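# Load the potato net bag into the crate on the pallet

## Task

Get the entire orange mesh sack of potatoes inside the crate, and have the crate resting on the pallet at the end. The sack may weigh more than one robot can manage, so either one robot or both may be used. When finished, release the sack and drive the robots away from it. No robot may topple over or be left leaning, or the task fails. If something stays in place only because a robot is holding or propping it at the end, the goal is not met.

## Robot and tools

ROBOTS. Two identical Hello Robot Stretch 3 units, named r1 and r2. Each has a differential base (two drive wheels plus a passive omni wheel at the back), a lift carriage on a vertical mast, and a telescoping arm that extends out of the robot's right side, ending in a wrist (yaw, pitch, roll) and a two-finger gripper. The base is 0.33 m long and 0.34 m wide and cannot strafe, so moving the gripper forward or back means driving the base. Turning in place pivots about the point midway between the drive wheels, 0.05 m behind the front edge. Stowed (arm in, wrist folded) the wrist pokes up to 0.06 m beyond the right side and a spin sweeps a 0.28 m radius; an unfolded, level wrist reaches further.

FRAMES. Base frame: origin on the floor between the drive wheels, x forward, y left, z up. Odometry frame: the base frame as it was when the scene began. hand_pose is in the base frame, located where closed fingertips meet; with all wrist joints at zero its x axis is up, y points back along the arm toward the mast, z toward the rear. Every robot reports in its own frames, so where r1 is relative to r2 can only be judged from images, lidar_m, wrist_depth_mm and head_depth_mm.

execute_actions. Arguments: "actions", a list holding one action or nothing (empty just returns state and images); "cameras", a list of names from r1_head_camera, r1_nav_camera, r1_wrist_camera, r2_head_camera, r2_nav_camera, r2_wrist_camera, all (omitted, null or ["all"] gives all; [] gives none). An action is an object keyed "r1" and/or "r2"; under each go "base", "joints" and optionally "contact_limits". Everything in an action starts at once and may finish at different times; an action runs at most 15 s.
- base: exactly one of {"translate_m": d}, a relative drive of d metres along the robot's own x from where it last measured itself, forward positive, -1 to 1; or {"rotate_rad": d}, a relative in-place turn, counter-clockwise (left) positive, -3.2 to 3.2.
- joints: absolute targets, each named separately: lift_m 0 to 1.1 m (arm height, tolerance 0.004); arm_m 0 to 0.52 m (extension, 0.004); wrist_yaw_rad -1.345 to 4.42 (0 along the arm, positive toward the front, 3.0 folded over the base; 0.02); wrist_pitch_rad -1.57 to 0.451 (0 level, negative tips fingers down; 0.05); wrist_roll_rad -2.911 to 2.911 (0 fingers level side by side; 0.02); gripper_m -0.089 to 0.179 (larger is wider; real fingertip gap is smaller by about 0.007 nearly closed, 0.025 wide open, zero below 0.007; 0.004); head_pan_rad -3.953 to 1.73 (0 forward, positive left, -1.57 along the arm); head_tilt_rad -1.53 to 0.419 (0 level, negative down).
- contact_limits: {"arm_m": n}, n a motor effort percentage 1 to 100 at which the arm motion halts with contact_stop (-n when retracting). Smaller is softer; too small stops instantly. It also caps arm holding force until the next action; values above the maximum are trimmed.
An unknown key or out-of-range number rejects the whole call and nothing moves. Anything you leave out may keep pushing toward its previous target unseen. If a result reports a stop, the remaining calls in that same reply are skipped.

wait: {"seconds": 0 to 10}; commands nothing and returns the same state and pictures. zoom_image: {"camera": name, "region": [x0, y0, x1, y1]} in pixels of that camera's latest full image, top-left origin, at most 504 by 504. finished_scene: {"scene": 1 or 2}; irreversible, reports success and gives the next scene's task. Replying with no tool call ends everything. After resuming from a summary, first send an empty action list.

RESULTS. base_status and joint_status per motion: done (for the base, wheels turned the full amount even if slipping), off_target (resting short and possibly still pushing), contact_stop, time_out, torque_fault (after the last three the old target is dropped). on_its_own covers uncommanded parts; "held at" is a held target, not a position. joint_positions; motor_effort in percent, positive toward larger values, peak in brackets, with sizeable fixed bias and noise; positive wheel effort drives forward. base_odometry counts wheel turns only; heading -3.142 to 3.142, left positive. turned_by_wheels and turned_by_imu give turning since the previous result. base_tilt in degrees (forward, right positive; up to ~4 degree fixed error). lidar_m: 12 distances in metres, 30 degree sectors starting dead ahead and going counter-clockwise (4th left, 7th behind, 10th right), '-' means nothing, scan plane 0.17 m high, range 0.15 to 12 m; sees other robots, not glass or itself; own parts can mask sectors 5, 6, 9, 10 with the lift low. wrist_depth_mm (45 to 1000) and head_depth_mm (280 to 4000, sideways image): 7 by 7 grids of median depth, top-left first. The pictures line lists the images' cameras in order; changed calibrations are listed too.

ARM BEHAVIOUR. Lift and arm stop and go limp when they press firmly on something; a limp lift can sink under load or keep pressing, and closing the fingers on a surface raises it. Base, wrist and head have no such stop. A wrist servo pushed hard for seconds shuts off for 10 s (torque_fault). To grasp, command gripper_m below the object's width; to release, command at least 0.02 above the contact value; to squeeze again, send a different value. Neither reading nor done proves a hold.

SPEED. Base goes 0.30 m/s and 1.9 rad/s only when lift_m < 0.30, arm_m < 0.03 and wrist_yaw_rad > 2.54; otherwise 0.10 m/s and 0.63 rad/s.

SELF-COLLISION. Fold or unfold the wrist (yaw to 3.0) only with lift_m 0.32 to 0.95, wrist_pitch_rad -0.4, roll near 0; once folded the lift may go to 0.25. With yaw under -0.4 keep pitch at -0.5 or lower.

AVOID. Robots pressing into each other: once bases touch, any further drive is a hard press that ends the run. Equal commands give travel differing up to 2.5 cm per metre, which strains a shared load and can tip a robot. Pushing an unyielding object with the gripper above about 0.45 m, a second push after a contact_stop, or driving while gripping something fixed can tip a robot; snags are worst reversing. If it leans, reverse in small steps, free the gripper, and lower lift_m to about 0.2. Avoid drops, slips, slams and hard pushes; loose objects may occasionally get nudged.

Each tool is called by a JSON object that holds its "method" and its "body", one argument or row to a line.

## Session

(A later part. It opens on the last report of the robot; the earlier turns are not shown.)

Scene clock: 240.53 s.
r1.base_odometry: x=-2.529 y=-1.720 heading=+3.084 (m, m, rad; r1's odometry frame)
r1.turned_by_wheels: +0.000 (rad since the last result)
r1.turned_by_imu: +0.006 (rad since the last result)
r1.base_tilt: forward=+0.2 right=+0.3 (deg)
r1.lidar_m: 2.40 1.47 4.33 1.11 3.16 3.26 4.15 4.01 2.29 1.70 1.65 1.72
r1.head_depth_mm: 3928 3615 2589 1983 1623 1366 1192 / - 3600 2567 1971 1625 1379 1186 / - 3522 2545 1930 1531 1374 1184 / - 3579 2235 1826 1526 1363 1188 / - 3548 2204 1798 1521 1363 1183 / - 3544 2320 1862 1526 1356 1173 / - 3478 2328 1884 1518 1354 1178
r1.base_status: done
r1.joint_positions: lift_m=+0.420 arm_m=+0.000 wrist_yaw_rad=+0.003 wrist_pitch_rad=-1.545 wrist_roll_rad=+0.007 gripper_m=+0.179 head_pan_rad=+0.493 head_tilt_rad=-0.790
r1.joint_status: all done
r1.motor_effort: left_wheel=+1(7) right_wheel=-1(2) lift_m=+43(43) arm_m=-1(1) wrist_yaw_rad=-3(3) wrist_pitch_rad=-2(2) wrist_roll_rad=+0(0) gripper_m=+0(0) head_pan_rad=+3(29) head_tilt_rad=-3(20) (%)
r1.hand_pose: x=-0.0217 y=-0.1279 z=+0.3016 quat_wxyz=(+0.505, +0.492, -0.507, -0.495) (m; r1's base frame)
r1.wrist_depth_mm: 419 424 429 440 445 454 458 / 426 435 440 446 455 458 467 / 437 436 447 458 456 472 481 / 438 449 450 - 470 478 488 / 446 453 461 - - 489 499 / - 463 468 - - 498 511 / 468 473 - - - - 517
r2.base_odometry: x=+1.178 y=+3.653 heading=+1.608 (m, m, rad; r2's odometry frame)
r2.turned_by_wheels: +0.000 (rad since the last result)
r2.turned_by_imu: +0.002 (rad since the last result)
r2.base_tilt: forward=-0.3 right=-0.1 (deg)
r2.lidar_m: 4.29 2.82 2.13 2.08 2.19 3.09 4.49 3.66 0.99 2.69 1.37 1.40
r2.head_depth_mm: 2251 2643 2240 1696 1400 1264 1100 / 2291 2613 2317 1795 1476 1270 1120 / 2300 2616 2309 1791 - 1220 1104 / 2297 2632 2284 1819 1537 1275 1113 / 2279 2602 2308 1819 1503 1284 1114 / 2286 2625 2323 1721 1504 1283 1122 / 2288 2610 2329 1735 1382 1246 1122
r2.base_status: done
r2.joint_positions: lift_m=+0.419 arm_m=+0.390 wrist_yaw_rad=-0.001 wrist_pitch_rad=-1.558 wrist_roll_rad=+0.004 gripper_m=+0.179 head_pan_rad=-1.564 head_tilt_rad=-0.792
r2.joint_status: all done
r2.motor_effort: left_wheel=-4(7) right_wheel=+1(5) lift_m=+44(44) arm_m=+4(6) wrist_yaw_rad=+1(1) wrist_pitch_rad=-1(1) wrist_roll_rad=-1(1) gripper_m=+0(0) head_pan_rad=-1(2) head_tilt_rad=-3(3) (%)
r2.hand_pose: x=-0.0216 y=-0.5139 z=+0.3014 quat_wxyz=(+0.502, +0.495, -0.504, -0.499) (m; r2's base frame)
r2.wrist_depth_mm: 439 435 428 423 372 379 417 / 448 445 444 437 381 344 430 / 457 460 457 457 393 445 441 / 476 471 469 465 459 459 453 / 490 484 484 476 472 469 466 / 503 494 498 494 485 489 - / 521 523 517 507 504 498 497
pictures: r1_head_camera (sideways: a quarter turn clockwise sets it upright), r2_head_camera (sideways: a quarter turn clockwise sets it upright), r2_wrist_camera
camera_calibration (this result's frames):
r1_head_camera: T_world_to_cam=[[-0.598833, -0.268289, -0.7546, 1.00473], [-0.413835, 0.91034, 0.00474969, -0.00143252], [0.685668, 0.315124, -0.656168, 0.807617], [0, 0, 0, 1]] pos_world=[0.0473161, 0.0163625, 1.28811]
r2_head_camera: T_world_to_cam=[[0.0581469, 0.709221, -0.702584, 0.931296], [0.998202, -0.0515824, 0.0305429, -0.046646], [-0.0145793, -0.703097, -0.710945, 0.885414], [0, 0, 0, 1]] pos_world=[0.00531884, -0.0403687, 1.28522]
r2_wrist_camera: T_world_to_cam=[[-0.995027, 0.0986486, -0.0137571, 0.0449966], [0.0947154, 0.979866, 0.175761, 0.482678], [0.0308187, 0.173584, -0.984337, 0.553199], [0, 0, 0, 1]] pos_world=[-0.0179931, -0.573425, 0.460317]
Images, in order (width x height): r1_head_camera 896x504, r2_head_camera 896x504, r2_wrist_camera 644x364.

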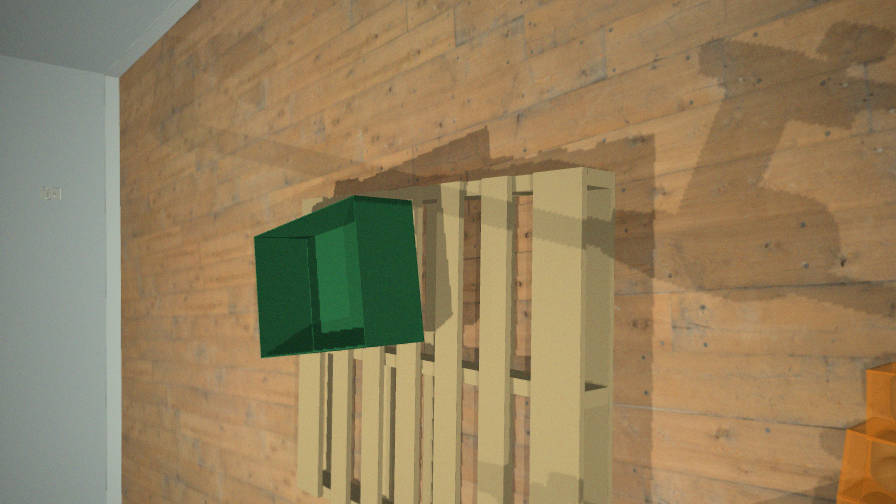

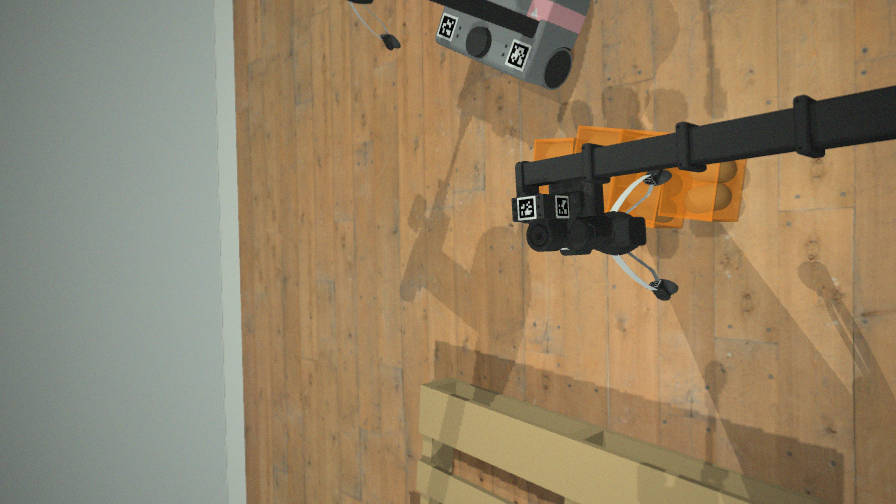

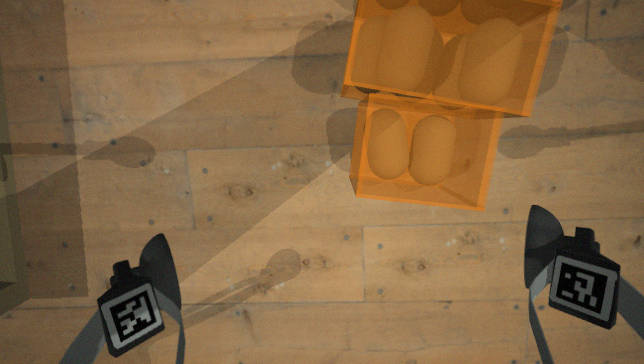

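{"method": "execute_actions", "body": {
  "actions": [
    {"r2":{"base":{"translate_m":-0.11},"joints":{"arm_m":0.43,"wrist_roll_rad":0.1}},"r1":{"base":{"rotate_rad":-0.48}}}
  ],
  "cameras": []
}}

{"method": "execute_actions", "body": {
  "actions": [
    {"r1":{"base":{"translate_m":0.47}}}
  ],
  "cameras": []
}}

{"method": "execute_actions", "body": {
  "actions": [
    {"r1":{"base":{"rotate_rad":-2.23},"joints":{"head_pan_rad":-1.57}}}
  ],
  "cameras": ["r1_head_camera","r2_head_camera","r2_wrist_camera"]
}}

Scene clock: 250.80 s.
r1.base_odometry: x=-2.529 y=-1.720 heading=+2.604 (m, m, rad; r1's odometry frame)
r1.turned_by_wheels: -0.480 (rad since the last result)
r1.turned_by_imu: -0.483 (rad since the last result)
r1.base_tilt: forward=+0.0 right=+0.4 (deg)
r1.lidar_m: 1.74 1.53 1.46 4.21 1.07 3.12 3.32 4.06 4.00 2.18 1.69 1.65
r1.head_depth_mm: 1837 2003 2180 1993 1621 1371 1187 / 2054 2259 2383 1986 1614 1375 1189 / 2332 2561 2533 1989 1608 1360 1181 / 2652 3033 2541 1964 1611 1361 1183 / 3207 3318 2502 1959 1610 1362 1179 / 3840 3501 2513 1960 1505 1360 1178 / - 3495 2510 1780 1459 1359 1178
r1.base_status: done
r1.joint_positions: lift_m=+0.420 arm_m=+0.000 wrist_yaw_rad=+0.003 wrist_pitch_rad=-1.545 wrist_roll_rad=+0.007 gripper_m=+0.179 head_pan_rad=+0.493 head_tilt_rad=-0.790
r1.joint_status: not commanded
r1.motor_effort: left_wheel=+3(6) right_wheel=-2(3) lift_m=+43(43) arm_m=-1(1) wrist_yaw_rad=-3(4) wrist_pitch_rad=-1(1) wrist_roll_rad=+0(0) gripper_m=+0(0) head_pan_rad=+3(4) head_tilt_rad=-3(3) (%)
r1.hand_pose: x=-0.0217 y=-0.1279 z=+0.3016 quat_wxyz=(+0.505, +0.492, -0.507, -0.495) (m; r1's base frame)
r1.wrist_depth_mm: 416 426 430 439 446 453 457 / 425 435 436 445 454 460 469 / 433 440 446 455 464 472 480 / 443 450 453 - 463 477 485 / 442 456 461 - - 485 496 / - 471 471 - - 498 506 / 471 472 - - - - 520
r2.base_odometry: x=+1.182 y=+3.543 heading=+1.608 (m, m, rad; r2's odometry frame)
r2.turned_by_wheels: +0.000 (rad since the last result)
r2.turned_by_imu: +0.001 (rad since the last result)
r2.base_tilt: forward=-0.2 right=+0.0 (deg)
r2.lidar_m: 4.39 2.83 2.14 2.08 2.19 3.11 4.38 3.64 0.93 2.69 1.49 1.45
r2.head_depth_mm: 2186 2478 994 1486 1380 1265 1103 / 2296 2601 2257 1702 1402 1282 1126 / 2288 2597 2308 1807 1448 1242 1115 / 2269 2622 2301 1815 1487 1241 1112 / 2266 2634 2307 1832 1505 1283 1117 / 2254 2603 2352 1835 1526 1282 1115 / 2277 2621 2343 1704 1439 1287 1121
r2.base_status: done
r2.joint_positions: lift_m=+0.419 arm_m=+0.430 wrist_yaw_rad=-0.001 wrist_pitch_rad=-1.558 wrist_roll_rad=+0.094 gripper_m=+0.179 head_pan_rad=-1.564 head_tilt_rad=-0.792
r2.joint_status: all done
r2.motor_effort: left_wheel=-4(11) right_wheel=+2(3) lift_m=+44(44) arm_m=+4(6) wrist_yaw_rad=+2(1) wrist_pitch_rad=-1(1) wrist_roll_rad=+3(3) gripper_m=+0(0) head_pan_rad=-2(2) head_tilt_rad=-4(3) (%)
r2.hand_pose: x=-0.0216 y=-0.5539 z=+0.3014 quat_wxyz=(+0.479, +0.473, -0.526, -0.520) (m; r2's base frame)
r2.wrist_depth_mm: 437 436 429 370 341 420 418 / 453 448 441 384 432 436 428 / 465 456 455 397 444 446 440 / 475 474 469 407 458 459 455 / 488 484 483 480 473 472 464 / 509 498 497 495 487 487 - / 525 519 511 508 500 495 497
pictures: none
No camera images: the call's "cameras" was empty. Leave "cameras" out to get every camera's image.

Scene clock: 256.67 s.
r1.base_odometry: x=-2.933 y=-1.479 heading=+2.604 (m, m, rad; r1's odometry frame)
r1.turned_by_wheels: +0.000 (rad since the last result)
r1.turned_by_imu: +0.004 (rad since the last result)
r1.base_tilt: forward=+0.1 right=+0.4 (deg)
r1.lidar_m: 1.33 1.92 1.23 1.28 3.61 1.40 3.70 4.37 3.95 1.64 1.28 1.26
r1.head_depth_mm: 1401 1517 1656 1809 1619 1372 1187 / 1569 1701 1873 1913 1609 1368 1185 / 1776 1956 2183 1972 1613 1367 1185 / 2034 2292 2417 1976 1615 1369 1183 / 2405 2779 2563 1972 1615 1363 1181 / 2904 3210 2521 1950 1606 1356 1171 / 3777 3467 2486 1966 1604 1353 1176
r1.base_status: done
r1.joint_positions: lift_m=+0.420 arm_m=+0.000 wrist_yaw_rad=+0.003 wrist_pitch_rad=-1.545 wrist_roll_rad=+0.007 gripper_m=+0.179 head_pan_rad=+0.493 head_tilt_rad=-0.790
r1.joint_status: not commanded
r1.motor_effort: left_wheel=+1(7) right_wheel=-2(2) lift_m=+43(44) arm_m=-1(1) wrist_yaw_rad=-3(2) wrist_pitch_rad=-1(1) wrist_roll_rad=+0(0) gripper_m=+0(0) head_pan_rad=+3(3) head_tilt_rad=-3(3) (%)
r1.hand_pose: x=-0.0217 y=-0.1279 z=+0.3016 quat_wxyz=(+0.505, +0.492, -0.507, -0.495) (m; r1's base frame)
r1.wrist_depth_mm: 422 431 433 440 448 451 457 / 429 434 435 444 452 461 465 / 435 440 447 457 462 467 478 / 446 447 450 - 461 479 486 / 447 460 465 - - 487 499 / - 466 469 - - 498 511 / 462 476 - - - - 515
r2.base_odometry: x=+1.182 y=+3.543 heading=+1.608 (m, m, rad; r2's odometry frame)
r2.turned_by_wheels: +0.000 (rad since the last result)
r2.turned_by_imu: +0.001 (rad since the last result)
r2.base_tilt: forward=-0.3 right=-0.1 (deg)
r2.lidar_m: 4.39 2.84 2.14 2.09 2.19 3.12 4.38 3.65 2.76 1.28 1.49 1.45
r2.head_depth_mm: 2299 2597 2266 1790 1485 1266 1101 / 2289 2561 2183 1722 1472 1279 1125 / 2283 2572 2139 1660 1454 1246 1111 / 2204 2479 2209 1728 1499 1252 1113 / 2281 2616 2303 1833 1504 1285 1118 / 2280 2611 2322 1843 1515 1295 1121 / 2268 2640 2352 1707 1445 1291 1123
r2.base_status: not commanded
r2.joint_positions: lift_m=+0.419 arm_m=+0.430 wrist_yaw_rad=-0.001 wrist_pitch_rad=-1.558 wrist_roll_rad=+0.094 gripper_m=+0.179 head_pan_rad=-1.564 head_tilt_rad=-0.792
r2.joint_status: not commanded
r2.motor_effort: left_wheel=-3(4) right_wheel=+2(2) lift_m=+44(44) arm_m=+4(4) wrist_yaw_rad=+1(1) wrist_pitch_rad=-1(0) wrist_roll_rad=+3(3) gripper_m=-1(0) head_pan_rad=-2(2) head_tilt_rad=-3(3) (%)
r2.hand_pose: x=-0.0216 y=-0.5539 z=+0.3014 quat_wxyz=(+0.479, +0.473, -0.526, -0.520) (m; r2's base frame)
r2.wrist_depth_mm: 437 435 433 371 343 422 417 / 449 446 441 383 432 435 430 / 465 459 455 395 449 445 440 / 473 467 473 407 463 452 454 / 493 485 485 478 471 473 460 / 504 497 494 494 491 485 - / 524 521 510 505 507 501 492
pictures: none
No camera images: the call's "cameras" was empty. Leave "cameras" out to get every camera's image.

Scene clock: 261.13 s.
r1.base_odometry: x=-2.933 y=-1.479 heading=+0.374 (m, m, rad; r1's odometry frame)
r1.turned_by_wheels: -2.230 (rad since the last result)
r1.turned_by_imu: -2.246 (rad since the last result)
r1.base_tilt: forward=+0.2 right=+0.3 (deg)
r1.lidar_m: 4.26 1.92 1.34 1.25 1.28 1.65 1.24 1.24 3.75 1.40 3.60 4.57
r1.head_depth_mm: 3297 3567 2555 1990 1586 1371 1189 / 3289 3552 2550 1972 1616 1368 1190 / 3254 3442 2530 1985 1610 1366 1185 / 3171 3436 2539 1852 1615 1301 1182 / 3101 3334 2326 1706 1607 1327 1183 / 3093 3303 2411 1837 1607 1359 1178 / 3041 3296 2499 1957 1598 1359 1175
r1.base_status: done
r1.joint_positions: lift_m=+0.420 arm_m=+0.000 wrist_yaw_rad=+0.003 wrist_pitch_rad=-1.545 wrist_roll_rad=+0.007 gripper_m=+0.179 head_pan_rad=-1.563 head_tilt_rad=-0.790
r1.joint_status: all done
r1.motor_effort: left_wheel=+2(7) right_wheel=-2(5) lift_m=+43(43) arm_m=-1(1) wrist_yaw_rad=-3(3) wrist_pitch_rad=-1(1) wrist_roll_rad=+0(0) gripper_m=+1(0) head_pan_rad=-3(44) head_tilt_rad=-3(3) (%)
r1.hand_pose: x=-0.0217 y=-0.1279 z=+0.3016 quat_wxyz=(+0.505, +0.492, -0.507, -0.495) (m; r1's base frame)
r1.wrist_depth_mm: 420 429 424 442 441 450 461 / 428 432 437 444 451 456 469 / 433 443 448 457 465 467 474 / 441 448 453 - 471 482 487 / 448 455 460 - - 489 493 / - 464 466 - - 499 508 / 468 475 - - - - 516
r2.base_odometry: x=+1.182 y=+3.543 heading=+1.608 (m, m, rad; r2's odometry frame)
r2.turned_by_wheels: +0.000 (rad since the last result)
r2.turned_by_imu: +0.001 (rad since the last result)
r2.base_tilt: forward=-0.3 right=-0.1 (deg)
r2.lidar_m: 4.39 2.83 2.14 2.08 2.20 3.09 4.39 3.68 2.76 1.40 1.49 1.45
r2.head_depth_mm: 2253 2580 2245 1780 1472 1265 1103 / 2269 2607 2264 1793 1479 1290 1125 / 2282 2560 2182 1745 1457 1241 1106 / 2249 1498 1858 1705 1492 1245 1115 / 2266 2595 2319 1819 1518 1276 1114 / 2275 2592 2324 1830 1509 1280 1120 / 2274 2635 2334 1709 1442 1294 1118
r2.base_status: not commanded
r2.joint_positions: lift_m=+0.419 arm_m=+0.430 wrist_yaw_rad=-0.001 wrist_pitch_rad=-1.558 wrist_roll_rad=+0.094 gripper_m=+0.179 head_pan_rad=-1.564 head_tilt_rad=-0.792
r2.joint_status: not commanded
r2.motor_effort: left_wheel=-4(3) right_wheel=+2(2) lift_m=+44(44) arm_m=+4(4) wrist_yaw_rad=+2(2) wrist_pitch_rad=+0(1) wrist_roll_rad=+3(3) gripper_m=+0(0) head_pan_rad=-1(2) head_tilt_rad=-4(4) (%)
r2.hand_pose: x=-0.0216 y=-0.5539 z=+0.3014 quat_wxyz=(+0.479, +0.473, -0.526, -0.520) (m; r2's base frame)
r2.wrist_depth_mm: 438 436 432 373 342 421 418 / 452 445 442 384 428 433 427 / 463 456 457 397 448 443 442 / 478 476 471 409 461 458 454 / 497 485 483 475 475 472 460 / 508 497 499 498 487 485 - / 515 520 508 506 505 499 495
pictures: r1_head_camera (sideways: a quarter turn clockwise sets it upright), r2_head_camera (sideways: a quarter turn clockwise sets it upright), r2_wrist_camera
camera_calibration (this result's frames):
r1_head_camera: T_world_to_cam=[[0.0419021, 0.655095, -0.754383, 1.00054], [0.998282, -0.058409, 0.00472785, -0.010018], [-0.0409656, -0.753285, -0.656417, 0.812373], [0, 0, 0, 1]] pos_world=[0.00135541, -0.0440861, 1.28809]
r2_head_camera: T_world_to_cam=[[0.0581471, 0.709221, -0.702584, 0.931296], [0.998202, -0.0515826, 0.0305429, -0.046646], [-0.0145795, -0.703097, -0.710945, 0.885414], [0, 0, 0, 1]] pos_world=[0.00531883, -0.0403687, 1.28522]
r2_wrist_camera: T_world_to_cam=[[-0.982179, 0.187359, -0.0148442, 0.0986734], [0.181896, 0.967468, 0.175841, 0.516846], [0.0473068, 0.170007, -0.984307, 0.558505], [0, 0, 0, 1]] pos_world=[-0.023518, -0.613469, 0.460322]
Images, in order (width x height): r1_head_camera 896x504, r2_head_camera 896x504, r2_wrist_camera 644x364.

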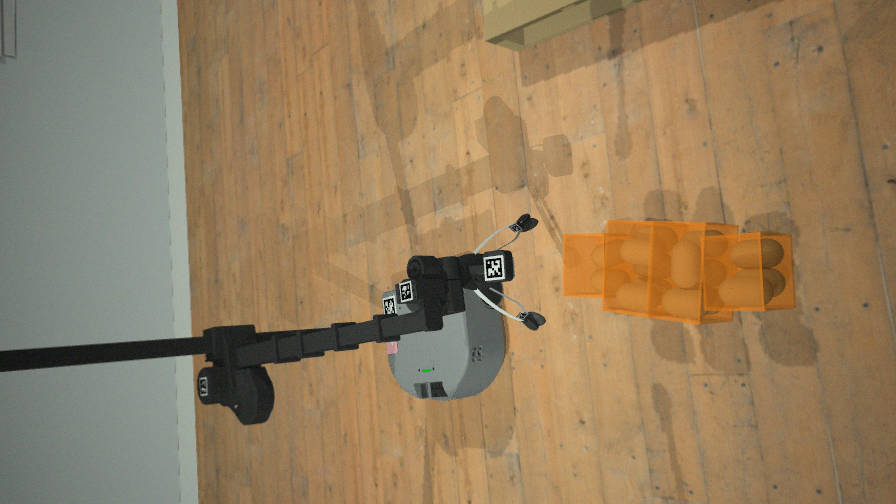

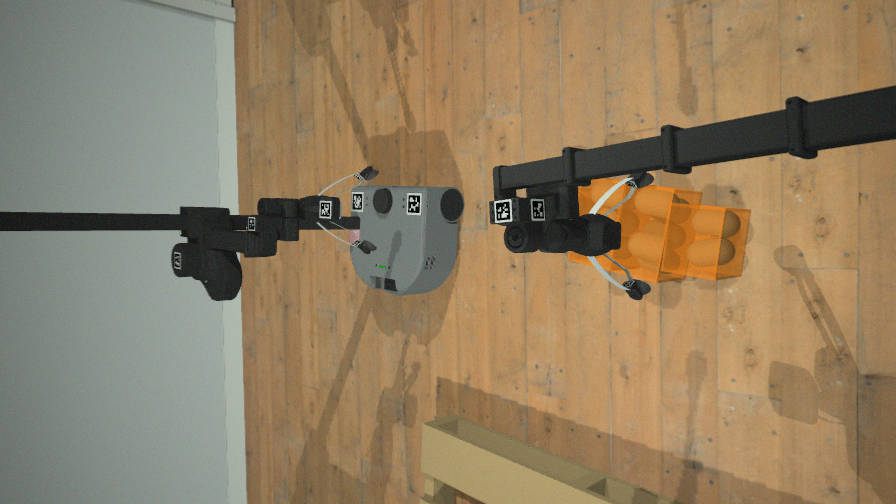

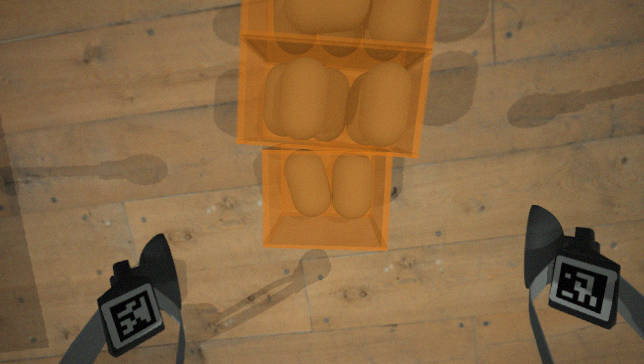

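{"method": "execute_actions", "body": {
  "actions": [
    {"r2":{"joints":{"arm_m":0.41,"lift_m":0.25}},"r1":{"base":{"translate_m":0.03},"joints":{"arm_m":0.44,"lift_m":0.27}}}
  ],
  "cameras": ["r1_wrist_camera","r2_wrist_camera"]
}}

Scene clock: 273.27 s.
r1.base_odometry: x=-2.905 y=-1.468 heading=+0.374 (m, m, rad; r1's odometry frame)
r1.turned_by_wheels: +0.000 (rad since the last result)
r1.turned_by_imu: +0.001 (rad since the last result)
r1.base_tilt: forward=+0.1 right=+0.2 (deg)
r1.lidar_m: 4.24 1.92 1.34 1.26 1.28 1.65 1.26 1.27 3.76 0.91 3.58 4.50
r1.head_depth_mm: 3331 3613 2562 1987 1591 1372 1188 / 3313 3513 2579 1976 1618 1370 1186 / 3214 3496 2550 1962 1613 1393 1188 / 3222 3437 2514 1906 1617 1240 1187 / 3083 3351 2258 1721 1602 1350 1177 / 3102 3329 2384 1843 1600 1356 1183 / 3063 3345 2503 1959 1601 1364 1184
r1.base_status: done
r1.joint_positions: lift_m=+0.270 arm_m=+0.440 wrist_yaw_rad=+0.001 wrist_pitch_rad=-1.546 wrist_roll_rad=+0.007 gripper_m=+0.179 head_pan_rad=-1.563 head_tilt_rad=-0.790
r1.joint_status: all done
r1.motor_effort: left_wheel=+1(8) right_wheel=-2(4) lift_m=+25(37) arm_m=+5(9) wrist_yaw_rad=-1(3) wrist_pitch_rad=-1(1) wrist_roll_rad=+0(0) gripper_m=+0(0) head_pan_rad=-3(3) head_tilt_rad=-4(3) (%)
r1.hand_pose: x=-0.0216 y=-0.5668 z=+0.1523 quat_wxyz=(+0.505, +0.492, -0.507, -0.496) (m; r1's base frame)
r1.wrist_depth_mm: 279 283 190 186 187 301 307 / 285 289 289 200 195 306 313 / 290 292 296 300 259 315 320 / 294 298 300 206 314 321 326 / 298 305 305 254 319 324 331 / - 311 315 321 327 331 336 / 312 316 322 327 333 - 345
r2.base_odometry: x=+1.182 y=+3.543 heading=+1.608 (m, m, rad; r2's odometry frame)
r2.turned_by_wheels: +0.000 (rad since the last result)
r2.turned_by_imu: +0.001 (rad since the last result)
r2.base_tilt: forward=-0.3 right=+0.0 (deg)
r2.lidar_m: 4.40 2.84 2.14 2.08 2.20 3.13 4.38 3.66 2.76 0.85 1.49 1.45
r2.head_depth_mm: 2281 2595 2250 1785 1476 1259 1100 / 2262 2610 2284 1807 1495 1264 1122 / 2242 2581 2213 1692 1488 1254 1107 / 2257 2569 1615 1658 1507 1226 1114 / 2284 2625 2311 1826 1496 1282 1111 / 2266 2631 2303 1829 1519 1289 1115 / 2278 2608 2356 1713 1445 1288 1125
r2.base_status: not commanded
r2.joint_positions: lift_m=+0.251 arm_m=+0.410 wrist_yaw_rad=-0.001 wrist_pitch_rad=-1.558 wrist_roll_rad=+0.094 gripper_m=+0.179 head_pan_rad=-1.564 head_tilt_rad=-0.792
r2.joint_status: all done
r2.motor_effort: left_wheel=-3(3) right_wheel=+1(2) lift_m=+10(37) arm_m=-3(1) wrist_yaw_rad=+1(1) wrist_pitch_rad=-1(0) wrist_roll_rad=+3(3) gripper_m=+0(0) head_pan_rad=-2(2) head_tilt_rad=-3(4) (%)
r2.hand_pose: x=-0.0216 y=-0.5344 z=+0.1330 quat_wxyz=(+0.479, +0.473, -0.526, -0.520) (m; r2's base frame)
r2.wrist_depth_mm: 278 276 189 218 168 267 266 / 286 284 188 221 172 275 272 / 293 292 288 283 240 283 280 / 302 302 298 239 291 290 288 / 310 310 306 248 299 300 295 / 322 316 318 312 308 311 - / 334 332 328 322 319 318 317
pictures: r1_wrist_camera, r2_wrist_camera
camera_calibration (this result's frames):
r1_wrist_camera: T_world_to_cam=[[-0.989273, -0.134689, 0.0565479, -0.12235], [-0.126336, 0.983209, 0.131678, 0.576281], [-0.0733339, 0.123121, -0.989678, 0.380277], [0, 0, 0, 1]] pos_world=[-0.0203452, -0.629904, 0.307388]
r2_wrist_camera: T_world_to_cam=[[-0.982179, 0.18736, -0.0148442, 0.0925225], [0.181896, 0.967468, 0.175841, 0.527609], [0.0473069, 0.170007, -0.984307, 0.389408], [0, 0, 0, 1]] pos_world=[-0.023518, -0.593982, 0.291895]
Images, in order (width x height): r1_wrist_camera 644x364, r2_wrist_camera 644x364.

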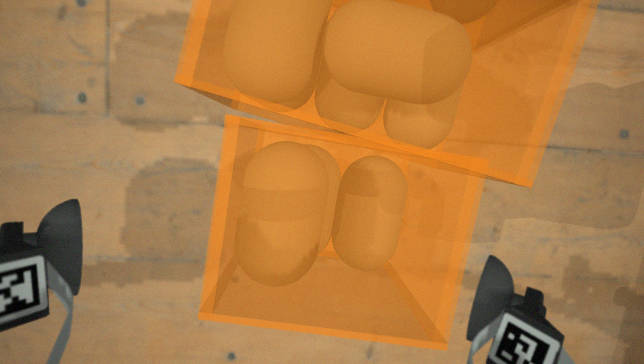

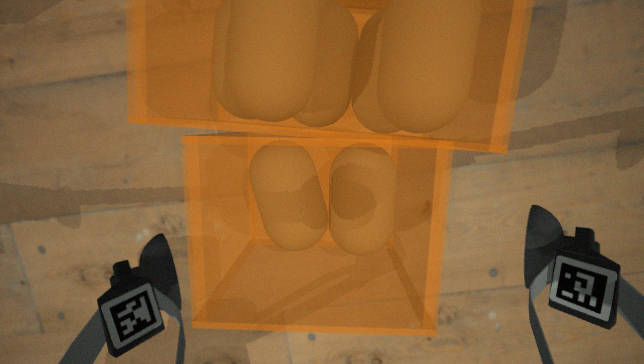

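{"method": "execute_actions", "body": {
  "actions": [
    {"r2":{"base":{"translate_m":0.015},"joints":{"arm_m":0.40}},"r1":{"base":{"translate_m":-0.03},"joints":{"wrist_roll_rad":-0.04}}}
  ],
  "cameras": []
}}

{"method": "execute_actions", "body": {
  "actions": [
    {"r2":{"joints":{"lift_m":0.17}},"r1":{"joints":{"lift_m":0.17}}}
  ],
  "cameras": ["r1_wrist_camera","r2_wrist_camera"]
}}

Scene clock: 283.20 s.
r1.base_odometry: x=-2.933 y=-1.479 heading=+0.374 (m, m, rad; r1's odometry frame)
r1.turned_by_wheels: +0.000 (rad since the last result)
r1.turned_by_imu: +0.000 (rad since the last result)
r1.base_tilt: forward=+0.0 right=+0.4 (deg)
r1.lidar_m: 4.27 1.92 1.34 1.25 1.28 1.65 1.23 1.24 3.74 0.92 3.58 4.54
r1.head_depth_mm: 3369 3603 2543 1970 1593 1367 1193 / 3293 3552 2551 1971 1620 1364 1190 / 3229 3423 2549 1971 1612 1382 1184 / 3206 3415 2537 1922 1536 1296 1186 / 3014 3326 2260 1714 1608 1332 1184 / 3065 3346 2320 1844 1597 1354 1175 / 3059 3295 2523 1951 1596 1353 1178
r1.base_status: done
r1.joint_positions: lift_m=+0.270 arm_m=+0.440 wrist_yaw_rad=+0.001 wrist_pitch_rad=-1.546 wrist_roll_rad=-0.036 gripper_m=+0.179 head_pan_rad=-1.563 head_tilt_rad=-0.790
r1.joint_status: all done
r1.motor_effort: left_wheel=+2(3) right_wheel=-1(6) lift_m=+25(25) arm_m=+5(5) wrist_yaw_rad=-1(1) wrist_pitch_rad=-1(1) wrist_roll_rad=-3(3) gripper_m=+0(0) head_pan_rad=-3(3) head_tilt_rad=-3(3) (%)
r1.hand_pose: x=-0.0216 y=-0.5668 z=+0.1523 quat_wxyz=(+0.515, +0.503, -0.496, -0.485) (m; r1's base frame)
r1.wrist_depth_mm: 279 283 180 184 197 302 307 / 284 290 200 204 210 307 314 / 288 294 295 301 309 312 322 / 294 299 194 254 312 320 326 / 299 303 196 257 320 325 328 / - 310 315 320 329 331 337 / 312 316 323 326 332 - 344
r2.base_odometry: x=+1.181 y=+3.558 heading=+1.608 (m, m, rad; r2's odometry frame)
r2.turned_by_wheels: +0.000 (rad since the last result)
r2.turned_by_imu: +0.001 (rad since the last result)
r2.base_tilt: forward=-0.2 right=-0.1 (deg)
r2.lidar_m: 4.38 2.83 2.14 2.08 2.19 3.12 4.39 3.67 2.76 0.85 1.47 1.44
r2.head_depth_mm: 2287 2639 2246 1788 1483 1266 1100 / 2266 2598 2277 1792 1488 1272 1115 / 2223 2617 2269 1722 1488 1237 1111 / 2240 2513 1710 1673 1514 1225 1114 / 2305 2628 2320 1816 1509 1284 1116 / 2279 2611 2297 1826 1510 1282 1120 / 2295 2640 2328 1711 1440 1289 1117
r2.base_status: done
r2.joint_positions: lift_m=+0.251 arm_m=+0.400 wrist_yaw_rad=-0.001 wrist_pitch_rad=-1.558 wrist_roll_rad=+0.094 gripper_m=+0.179 head_pan_rad=-1.564 head_tilt_rad=-0.792
r2.joint_status: all done
r2.motor_effort: left_wheel=-4(6) right_wheel=+1(5) lift_m=+11(10) arm_m=-3(1) wrist_yaw_rad=+2(1) wrist_pitch_rad=-1(1) wrist_roll_rad=+3(3) gripper_m=+0(1) head_pan_rad=-3(2) head_tilt_rad=-4(4) (%)
r2.hand_pose: x=-0.0216 y=-0.5244 z=+0.1330 quat_wxyz=(+0.479, +0.473, -0.526, -0.520) (m; r2's base frame)
r2.wrist_depth_mm: 279 277 232 178 177 264 264 / 284 282 279 200 183 272 272 / 296 293 288 284 281 283 281 / 304 301 296 239 290 289 288 / 313 310 306 303 301 298 296 / 321 318 315 314 311 309 - / 333 330 326 322 321 316 316
pictures: none
No camera images: the call's "cameras" was empty. Leave "cameras" out to get every camera's image.

Scene clock: 285.40 s.
r1.base_odometry: x=-2.933 y=-1.479 heading=+0.374 (m, m, rad; r1's odometry frame)
r1.turned_by_wheels: +0.000 (rad since the last result)
r1.turned_by_imu: +0.003 (rad since the last result)
r1.base_tilt: forward=+0.1 right=+0.0 (deg)
r1.lidar_m: 4.27 1.91 1.34 1.26 1.28 1.66 1.23 1.25 3.72 1.41 3.58 4.54
r1.head_depth_mm: 3331 3600 2535 1956 1584 1381 1192 / 3291 3515 2540 1982 1614 1365 1185 / 3267 3446 2541 1970 1619 1376 1177 / 3204 3447 2524 1904 1494 1266 1183 / 3052 3376 2250 1713 1556 1324 1176 / 3064 3307 2412 1863 1597 1357 1179 / 3052 3352 2499 1946 1598 1353 1176
r1.base_status: not commanded
r1.joint_positions: lift_m=+0.200 arm_m=+0.440 wrist_yaw_rad=-0.002 wrist_pitch_rad=-1.550 wrist_roll_rad=-0.035 gripper_m=+0.179 head_pan_rad=-1.564 head_tilt_rad=-0.792
r1.joint_status: lift_m contact_stop (moved -0.070 of -0.100)
r1.on_its_own: lift_m is slack since a contact_stop, until your next command for it (your +0.170 is given up)
r1.motor_effort: left_wheel=+6(9) right_wheel=-8(8) lift_m=+34(34) arm_m=+4(5) wrist_yaw_rad=+2(2) wrist_pitch_rad=+0(3) wrist_roll_rad=-3(3) gripper_m=-1(1) head_pan_rad=-3(4) head_tilt_rad=-2(3) (%)
r1.hand_pose: x=-0.0216 y=-0.5658 z=+0.0822 quat_wxyz=(+0.513, +0.503, -0.496, -0.487) (m; r1's base frame)
r1.wrist_depth_mm: 216 125 124 126 122 231 235 / 219 224 184 174 146 237 240 / 224 228 227 233 187 241 245 / 228 229 124 185 242 245 251 / - 232 125 183 246 251 253 / 239 138 129 192 251 256 259 / 242 243 248 254 258 - 266
r2.base_odometry: x=+1.181 y=+3.558 heading=+1.608 (m, m, rad; r2's odometry frame)
r2.turned_by_wheels: +0.000 (rad since the last result)
r2.turned_by_imu: +0.002 (rad since the last result)
r2.base_tilt: forward=-0.3 right=-0.1 (deg)
r2.lidar_m: 4.38 2.81 2.14 2.08 2.19 3.11 4.40 3.66 2.76 1.40 1.47 1.44
r2.head_depth_mm: 2288 2622 2249 1803 1495 1266 1100 / 2274 2601 2264 1806 1489 1265 1110 / 2234 2593 2195 1718 1432 1243 1116 / 2282 2619 1799 1675 1505 1223 1113 / 2281 2612 2318 1815 1509 1281 1117 / 2273 2625 2333 1814 1504 1285 1122 / 2286 2655 2344 1716 1455 1286 1120
r2.base_status: not commanded
r2.joint_positions: lift_m=+0.193 arm_m=+0.400 wrist_yaw_rad=-0.003 wrist_pitch_rad=-1.560 wrist_roll_rad=+0.100 gripper_m=+0.179 head_pan_rad=-1.564 head_tilt_rad=-0.792
r2.joint_status: lift_m contact_stop (moved -0.058 of -0.081)
r2.on_its_own: lift_m is slack since a contact_stop, until your next command for it (your +0.170 is given up)
r2.motor_effort: left_wheel=+1(7) right_wheel=-3(5) lift_m=+27(29) arm_m=-1(3) wrist_yaw_rad=+3(3) wrist_pitch_rad=+0(1) wrist_roll_rad=+1(3) gripper_m=-2(1) head_pan_rad=-1(2) head_tilt_rad=-4(3) (%)
r2.hand_pose: x=-0.0216 y=-0.5238 z=+0.0751 quat_wxyz=(+0.476, +0.471, -0.527, -0.522) (m; r2's base frame)
r2.wrist_depth_mm: 227 225 127 127 167 114 214 / 232 231 183 169 175 124 220 / 240 236 233 231 228 227 227 / 247 243 241 184 180 236 233 / 254 251 249 189 186 242 239 / 262 258 255 254 251 249 - / 270 269 265 260 259 257 255
pictures: r1_wrist_camera, r2_wrist_camera
camera_calibration (this result's frames):
r1_wrist_camera: T_world_to_cam=[[-0.983172, -0.173634, 0.0567836, -0.140128], [-0.164673, 0.976923, 0.136032, 0.579834], [-0.0790929, 0.124392, -0.989076, 0.311313], [0, 0, 0, 1]] pos_world=[-0.0176646, -0.629509, 0.236994]
r2_wrist_camera: T_world_to_cam=[[-0.980789, 0.194529, -0.0145531, 0.0934808], [0.188917, 0.965786, 0.177672, 0.526699], [0.0486176, 0.171509, -0.983982, 0.331492], [0, 0, 0, 1]] pos_world=[-0.0239339, -0.583717, 0.233963]
Images, in order (width x height): r1_wrist_camera 644x364, r2_wrist_camera 644x364.

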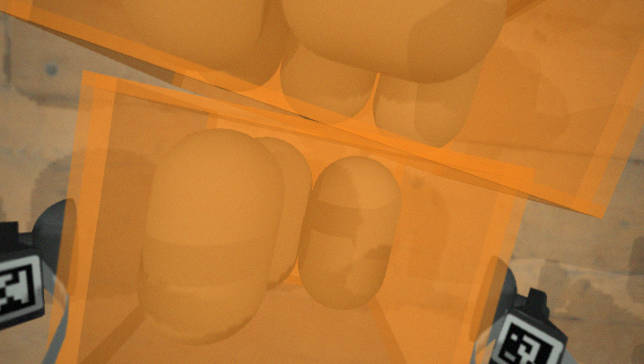

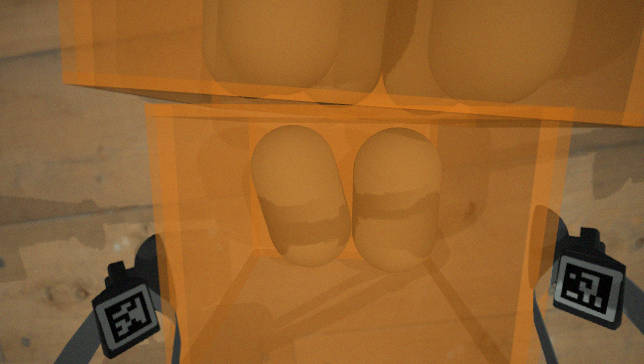

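Like the successful grasp earlier. Close, then lift.

{"method": "execute_actions", "body": {
  "actions": [
    {"r2":{"joints":{"gripper_m":0.1}},"r1":{"joints":{"gripper_m":0.1}}}
  ],
  "cameras": []
}}

{"method": "execute_actions", "body": {
  "actions": [
    {"r2":{"joints":{"lift_m":0.4}},"r1":{"joints":{"lift_m":0.4}}}
  ],
  "cameras": ["r1_head_camera","r2_head_camera"]
}}

Scene clock: 291.43 s.
r1.base_odometry: x=-2.933 y=-1.479 heading=+0.374 (m, m, rad; r1's odometry frame)
r1.turned_by_wheels: +0.000 (rad since the last result)
r1.turned_by_imu: +0.000 (rad since the last result)
r1.base_tilt: forward=+0.1 right=+0.4 (deg)
r1.lidar_m: 4.28 1.91 1.34 1.26 1.28 1.66 1.24 1.24 3.77 1.55 3.58 4.57
r1.head_depth_mm: 3341 3536 2545 1983 1587 1370 1190 / 3305 3567 2520 1985 1613 1369 1189 / 3193 3497 2519 1962 1614 1388 1175 / 3178 3445 2545 1916 1539 1284 1179 / 3051 3296 2238 1715 1599 1319 1179 / 3076 3328 2334 1857 1591 1357 1181 / 3032 3320 2509 1948 1606 1351 1175
r1.base_status: not commanded
r1.joint_positions: lift_m=+0.206 arm_m=+0.440 wrist_yaw_rad=-0.002 wrist_pitch_rad=-1.552 wrist_roll_rad=-0.035 gripper_m=+0.108 head_pan_rad=-1.564 head_tilt_rad=-0.792
r1.joint_status: gripper_m off_target (ended at +0.108, target +0.100)
r1.on_its_own: gripper_m is held at +0.107, not at your +0.100, by its stall guard, which is still easing; lift_m is slack since a contact_stop, until your next command for it (your +0.170 is given up)
r1.motor_effort: left_wheel=+3(7) right_wheel=-5(11) lift_m=+34(34) arm_m=+4(4) wrist_yaw_rad=+1(1) wrist_pitch_rad=+1(2) wrist_roll_rad=-3(3) gripper_m=-25(100) head_pan_rad=-3(3) head_tilt_rad=-3(3) (%)
r1.hand_pose: x=-0.0216 y=-0.5653 z=+0.0876 quat_wxyz=(+0.513, +0.504, -0.496, -0.487) (m; r1's base frame)
r1.wrist_depth_mm: 220 136 128 130 127 236 242 / 224 228 189 180 152 241 246 / 228 232 232 239 192 246 250 / 233 235 129 189 247 250 257 / - 138 130 190 252 257 261 / - 190 134 199 257 263 268 / 247 249 255 259 263 - 273
r2.base_odometry: x=+1.181 y=+3.558 heading=+1.609 (m, m, rad; r2's odometry frame)
r2.turned_by_wheels: +0.000 (rad since the last result)
r2.turned_by_imu: -0.008 (rad since the last result)
r2.base_tilt: forward=-0.3 right=-0.1 (deg)
r2.lidar_m: 4.38 2.86 2.14 2.09 2.19 3.10 4.40 3.68 2.77 1.40 1.48 1.44
r2.head_depth_mm: 2278 2637 2254 1801 1480 1261 1106 / 2297 2612 2291 1809 1473 1271 1113 / 2293 2630 2180 1731 1422 1246 1109 / 2253 2571 1643 1675 1467 1231 1112 / 2266 2631 2308 1808 1508 1280 1110 / 2285 2605 2332 1829 1514 1286 1119 / 2286 2624 2359 1701 1449 1286 1120
r2.base_status: not commanded
r2.joint_positions: lift_m=+0.198 arm_m=+0.400 wrist_yaw_rad=-0.002 wrist_pitch_rad=-1.561 wrist_roll_rad=+0.101 gripper_m=+0.108 head_pan_rad=-1.564 head_tilt_rad=-0.792
r2.joint_status: gripper_m off_target (ended at +0.108, target +0.100)
r2.on_its_own: gripper_m is held at +0.107, not at your +0.100, by its stall guard, which is still easing; lift_m is slack since a contact_stop, until your next command for it (your +0.170 is given up)
r2.motor_effort: left_wheel=+2(9) right_wheel=-4(9) lift_m=+27(27) arm_m=-1(2) wrist_yaw_rad=+3(4) wrist_pitch_rad=+0(0) wrist_roll_rad=+0(0) gripper_m=-27(100) head_pan_rad=-2(2) head_tilt_rad=-3(4) (%)
r2.hand_pose: x=-0.0216 y=-0.5236 z=+0.0800 quat_wxyz=(+0.476, +0.471, -0.527, -0.523) (m; r2's base frame)
r2.wrist_depth_mm: 230 229 129 140 143 118 219 / 237 235 178 176 173 129 225 / 245 242 240 235 233 233 231 / 251 249 246 188 185 240 238 / 260 257 254 193 192 246 243 / 267 - 262 259 256 256 250 / 276 275 270 267 265 261 261
pictures: none
No camera images: the call's "cameras" was empty. Leave "cameras" out to get every camera's image.

Scene clock: 294.10 s.
r1.base_odometry: x=-2.933 y=-1.479 heading=+0.374 (m, m, rad; r1's odometry frame)
r1.turned_by_wheels: +0.000 (rad since the last result)
r1.turned_by_imu: +0.000 (rad since the last result)
r1.base_tilt: forward=+0.2 right=+0.5 (deg)
r1.lidar_m: 4.26 1.92 1.34 1.25 1.28 1.66 1.24 1.24 3.73 1.40 3.58 4.54
r1.head_depth_mm: 3314 3573 2539 1978 1586 1365 1189 / 3277 3534 2541 1982 1612 1361 1185 / 3243 3522 2523 1963 1654 1363 1182 / 3189 3387 2539 1796 1596 1279 1185 / 3032 3318 2253 1697 1524 1313 1178 / 3075 3296 2409 1840 1600 1356 1177 / 3031 3286 2514 1953 1598 1351 1178
r1.base_status: not commanded
r1.joint_positions: lift_m=+0.399 arm_m=+0.440 wrist_yaw_rad=-0.001 wrist_pitch_rad=-1.498 wrist_roll_rad=-0.039 gripper_m=+0.111 head_pan_rad=-1.564 head_tilt_rad=-0.792
r1.joint_status: all done
r1.on_its_own: gripper_m is held at +0.110, not at your +0.100, by its stall guard, which is not easing now
r1.motor_effort: left_wheel=-1(4) right_wheel=+1(4) lift_m=+57(60) arm_m=+1(4) wrist_yaw_rad=+1(1) wrist_pitch_rad=-14(17) wrist_roll_rad=-1(3) gripper_m=-23(26) head_pan_rad=-2(3) head_tilt_rad=-3(2) (%)
r1.hand_pose: x=-0.0216 y=-0.5794 z=+0.2806 quat_wxyz=(+0.528, +0.491, -0.508, -0.473) (m; r1's base frame)
r1.wrist_depth_mm: 399 406 145 156 157 445 451 / 407 412 157 200 176 446 455 / 411 418 220 209 208 451 462 / 417 419 139 433 446 458 467 / 416 430 135 194 459 465 474 / - 140 136 192 458 470 483 / 434 436 149 452 465 - 487
r2.base_odometry: x=+1.181 y=+3.558 heading=+1.608 (m, m, rad; r2's odometry frame)
r2.turned_by_wheels: +0.000 (rad since the last result)
r2.turned_by_imu: +0.000 (rad since the last result)
r2.base_tilt: forward=-0.3 right=-0.1 (deg)
r2.lidar_m: 4.37 2.86 2.14 2.09 2.18 3.10 4.39 3.68 2.76 1.40 1.48 1.44
r2.head_depth_mm: 2278 2620 2250 1788 1481 1262 1106 / 2285 2638 2257 1793 1490 1279 1130 / 2271 2607 2296 1724 - 1233 1113 / 2243 1530 1824 1647 1455 1233 1111 / 2284 2619 2303 1832 1503 1277 1114 / 2254 2599 2334 1833 1520 1287 1118 / 2276 2600 2337 1706 1436 1289 1120
r2.base_status: not commanded
r2.joint_positions: lift_m=+0.399 arm_m=+0.400 wrist_yaw_rad=-0.001 wrist_pitch_rad=-1.510 wrist_roll_rad=+0.100 gripper_m=+0.111 head_pan_rad=-1.564 head_tilt_rad=-0.792
r2.joint_status: all done
r2.on_its_own: gripper_m is held at +0.110, not at your +0.100, by its stall guard, which is not easing now
r2.motor_effort: left_wheel=-4(12) right_wheel=+3(14) lift_m=+53(55) arm_m=-1(1) wrist_yaw_rad=+1(2) wrist_pitch_rad=-15(17) wrist_roll_rad=+1(2) gripper_m=-20(28) head_pan_rad=-2(2) head_tilt_rad=-4(4) (%)
r2.hand_pose: x=-0.0216 y=-0.5365 z=+0.2802 quat_wxyz=(+0.488, +0.460, -0.540, -0.509) (m; r2's base frame)
r2.wrist_depth_mm: 430 427 419 163 170 149 405 / 435 437 210 164 167 152 414 / 445 438 440 219 214 423 419 / 454 452 444 207 203 432 428 / 468 461 458 199 196 442 435 / 478 475 468 463 457 457 444 / 493 489 476 471 463 461 459
pictures: r1_head_camera (sideways: a quarter turn clockwise sets it upright), r2_head_camera (sideways: a quarter turn clockwise sets it upright)
camera_calibration (this result's frames):
r1_head_camera: T_world_to_cam=[[0.0422214, 0.65615, -0.753449, 0.999321], [0.998252, -0.0589141, 0.00463353, -0.00989503], [-0.0413484, -0.752327, -0.65749, 0.813772], [0, 0, 0, 1]] pos_world=[0.00133325, -0.044064, 1.28803]
r2_head_camera: T_world_to_cam=[[0.0582358, 0.709312, -0.702485, 0.931165], [0.998195, -0.0517129, 0.0305347, -0.0466352], [-0.0146688, -0.702995, -0.711044, 0.885543], [0, 0, 0, 1]] pos_world=[0.00531372, -0.0403662, 1.28521]
Images, in order (width x height): r1_head_camera 896x504, r2_head_camera 896x504.

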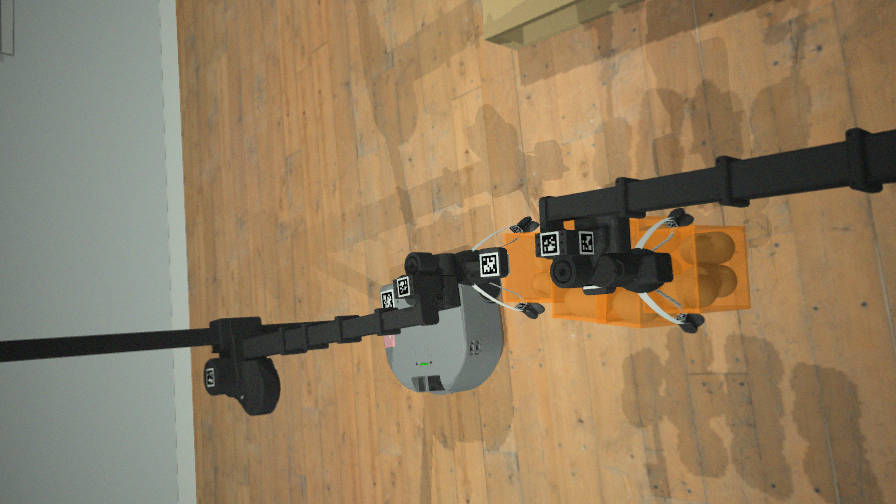

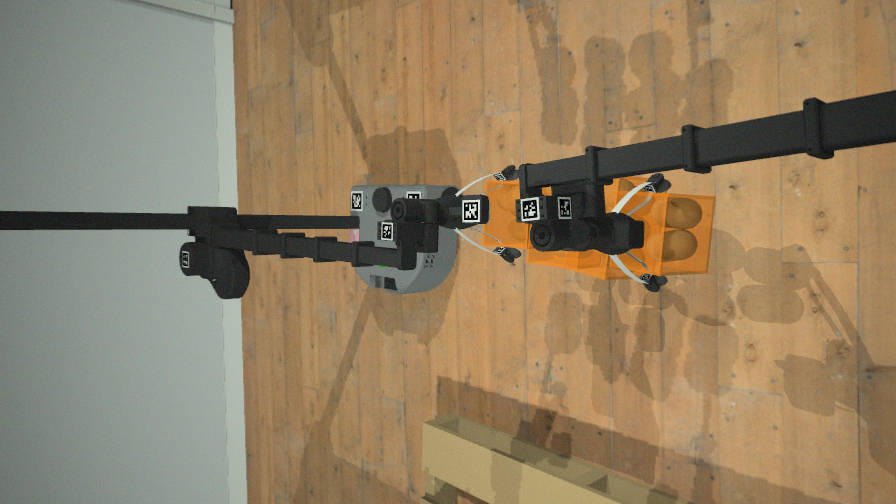

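{"method": "execute_actions", "body": {
  "actions": [
    {"r2":{"joints":{"lift_m":0.72,"head_pan_rad":-0.8,"head_tilt_rad":-0.8}},"r1":{"joints":{"lift_m":0.72,"head_pan_rad":-2.5,"head_tilt_rad":-0.9}}}
  ],
  "cameras": ["r1_head_camera","r2_head_camera"]
}}

Scene clock: 302.97 s.
r1.base_odometry: x=-2.933 y=-1.479 heading=+0.374 (m, m, rad; r1's odometry frame)
r1.turned_by_wheels: +0.000 (rad since the last result)
r1.turned_by_imu: +0.001 (rad since the last result)
r1.base_tilt: forward=+0.2 right=+0.5 (deg)
r1.lidar_m: 4.25 1.92 1.34 1.25 1.28 1.66 1.24 1.25 3.74 1.40 3.59 4.53
r1.head_depth_mm: 3860 2808 1932 1702 1518 1358 - / 3929 2780 1964 1630 1440 1301 1180 / 3923 2802 1885 1664 1358 1305 1206 / 3883 2768 2025 1670 1416 1299 - / 3842 2751 1995 1626 1434 1345 1105 / 3834 2741 2151 1605 1487 - 1118 / 3831 2717 2131 1647 1522 1237 1145
r1.base_status: not commanded
r1.joint_positions: lift_m=+0.719 arm_m=+0.440 wrist_yaw_rad=-0.001 wrist_pitch_rad=-1.498 wrist_roll_rad=-0.039 gripper_m=+0.111 head_pan_rad=-2.493 head_tilt_rad=-0.889
r1.joint_status: all done
r1.on_its_own: gripper_m is held at +0.110, not at your +0.100, by its stall guard, which is not easing now
r1.motor_effort: left_wheel=-1(0) right_wheel=+1(1) lift_m=+56(58) arm_m=+1(1) wrist_yaw_rad=+2(1) wrist_pitch_rad=-14(14) wrist_roll_rad=-1(1) gripper_m=-23(23) head_pan_rad=-3(41) head_tilt_rad=-4(14) (%)
r1.hand_pose: x=-0.0216 y=-0.5794 z=+0.6006 quat_wxyz=(+0.528, +0.491, -0.508, -0.473) (m; r1's base frame)
r1.wrist_depth_mm: 701 701 145 156 157 768 769 / 715 723 157 201 178 780 778 / 713 741 218 209 208 789 791 / 734 743 140 775 783 800 728 / 732 749 135 194 791 820 700 / - 141 136 192 806 827 708 / 757 757 142 810 812 - 705
r2.base_odometry: x=+1.181 y=+3.558 heading=+1.608 (m, m, rad; r2's odometry frame)
r2.turned_by_wheels: +0.000 (rad since the last result)
r2.turned_by_imu: +0.001 (rad since the last result)
r2.base_tilt: forward=-0.3 right=+0.0 (deg)
r2.lidar_m: 4.38 2.85 2.14 2.09 2.19 3.08 4.39 3.67 2.76 1.40 1.49 1.44
r2.head_depth_mm: 2447 2674 2252 1773 1485 1264 1102 / 2660 2873 2268 1673 1484 1261 1101 / 2859 3027 2263 1687 1454 1281 1107 / 3116 3127 1952 1674 1425 1273 1115 / 3482 3136 2096 1742 1378 1286 1117 / 3826 3158 1984 1710 1433 1284 1123 / - 3232 2322 1706 1483 1290 1124
r2.base_status: not commanded
r2.joint_positions: lift_m=+0.719 arm_m=+0.400 wrist_yaw_rad=-0.001 wrist_pitch_rad=-1.510 wrist_roll_rad=+0.100 gripper_m=+0.111 head_pan_rad=-0.807 head_tilt_rad=-0.792
r2.joint_status: all done
r2.on_its_own: gripper_m is held at +0.110, not at your +0.100, by its stall guard, which is not easing now
r2.motor_effort: left_wheel=-4(4) right_wheel=+3(3) lift_m=+53(56) arm_m=-1(1) wrist_yaw_rad=+2(2) wrist_pitch_rad=-14(15) wrist_roll_rad=+1(1) gripper_m=-20(19) head_pan_rad=+4(32) head_tilt_rad=-3(4) (%)
r2.hand_pose: x=-0.0216 y=-0.5365 z=+0.6003 quat_wxyz=(+0.488, +0.460, -0.540, -0.509) (m; r2's base frame)
r2.wrist_depth_mm: 726 737 710 163 170 149 702 / 660 741 210 164 167 152 706 / 661 764 755 219 213 732 718 / 662 780 765 207 203 740 734 / 679 794 786 200 196 758 760 / 694 808 799 789 769 790 760 / 844 832 833 813 - 789 787
pictures: r1_head_camera (sideways: a quarter turn clockwise sets it upright), r2_head_camera (sideways: a quarter turn clockwise sets it upright)
camera_calibration (this result's frames):
r1_head_camera: T_world_to_cam=[[0.606557, 0.401019, -0.686492, 0.908618], [0.550099, -0.835098, -0.00178304, 0.00119255], [-0.574003, -0.376557, -0.727135, 0.907603], [0, 0, 0, 1]] pos_world=[-0.0308176, -0.0216131, 1.28371]
r2_head_camera: T_world_to_cam=[[-0.444701, 0.555659, -0.702485, 0.934233], [0.761199, 0.6478, 0.0305347, -0.0451895], [0.472036, -0.521151, -0.711044, 0.882575], [0, 0, 0, 1]] pos_world=[0.0332452, -0.0298862, 1.28521]
Images, in order (width x height): r1_head_camera 896x504, r2_head_camera 896x504.

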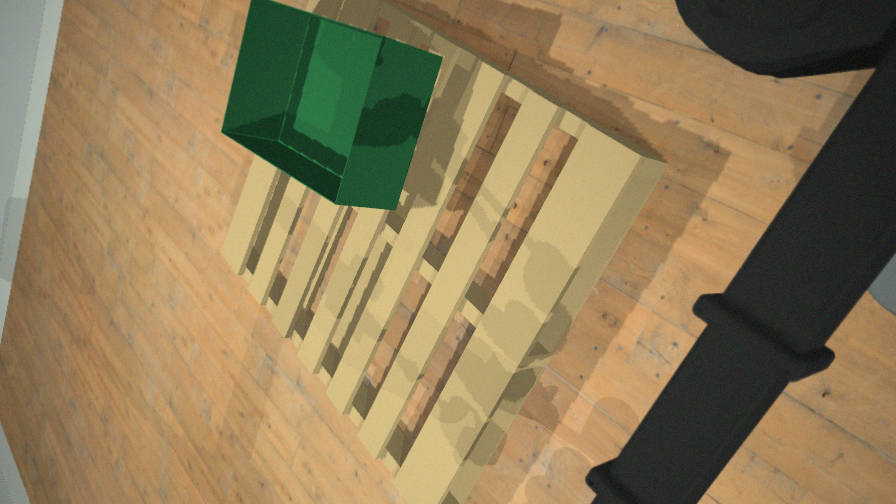

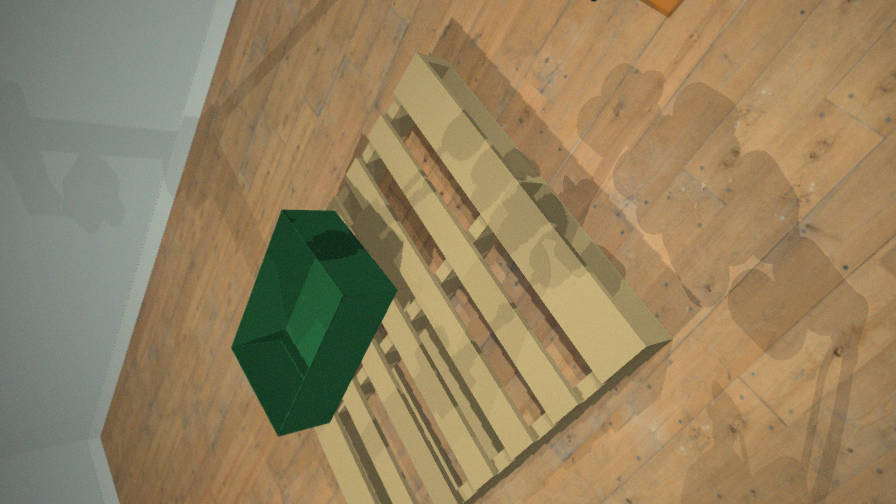

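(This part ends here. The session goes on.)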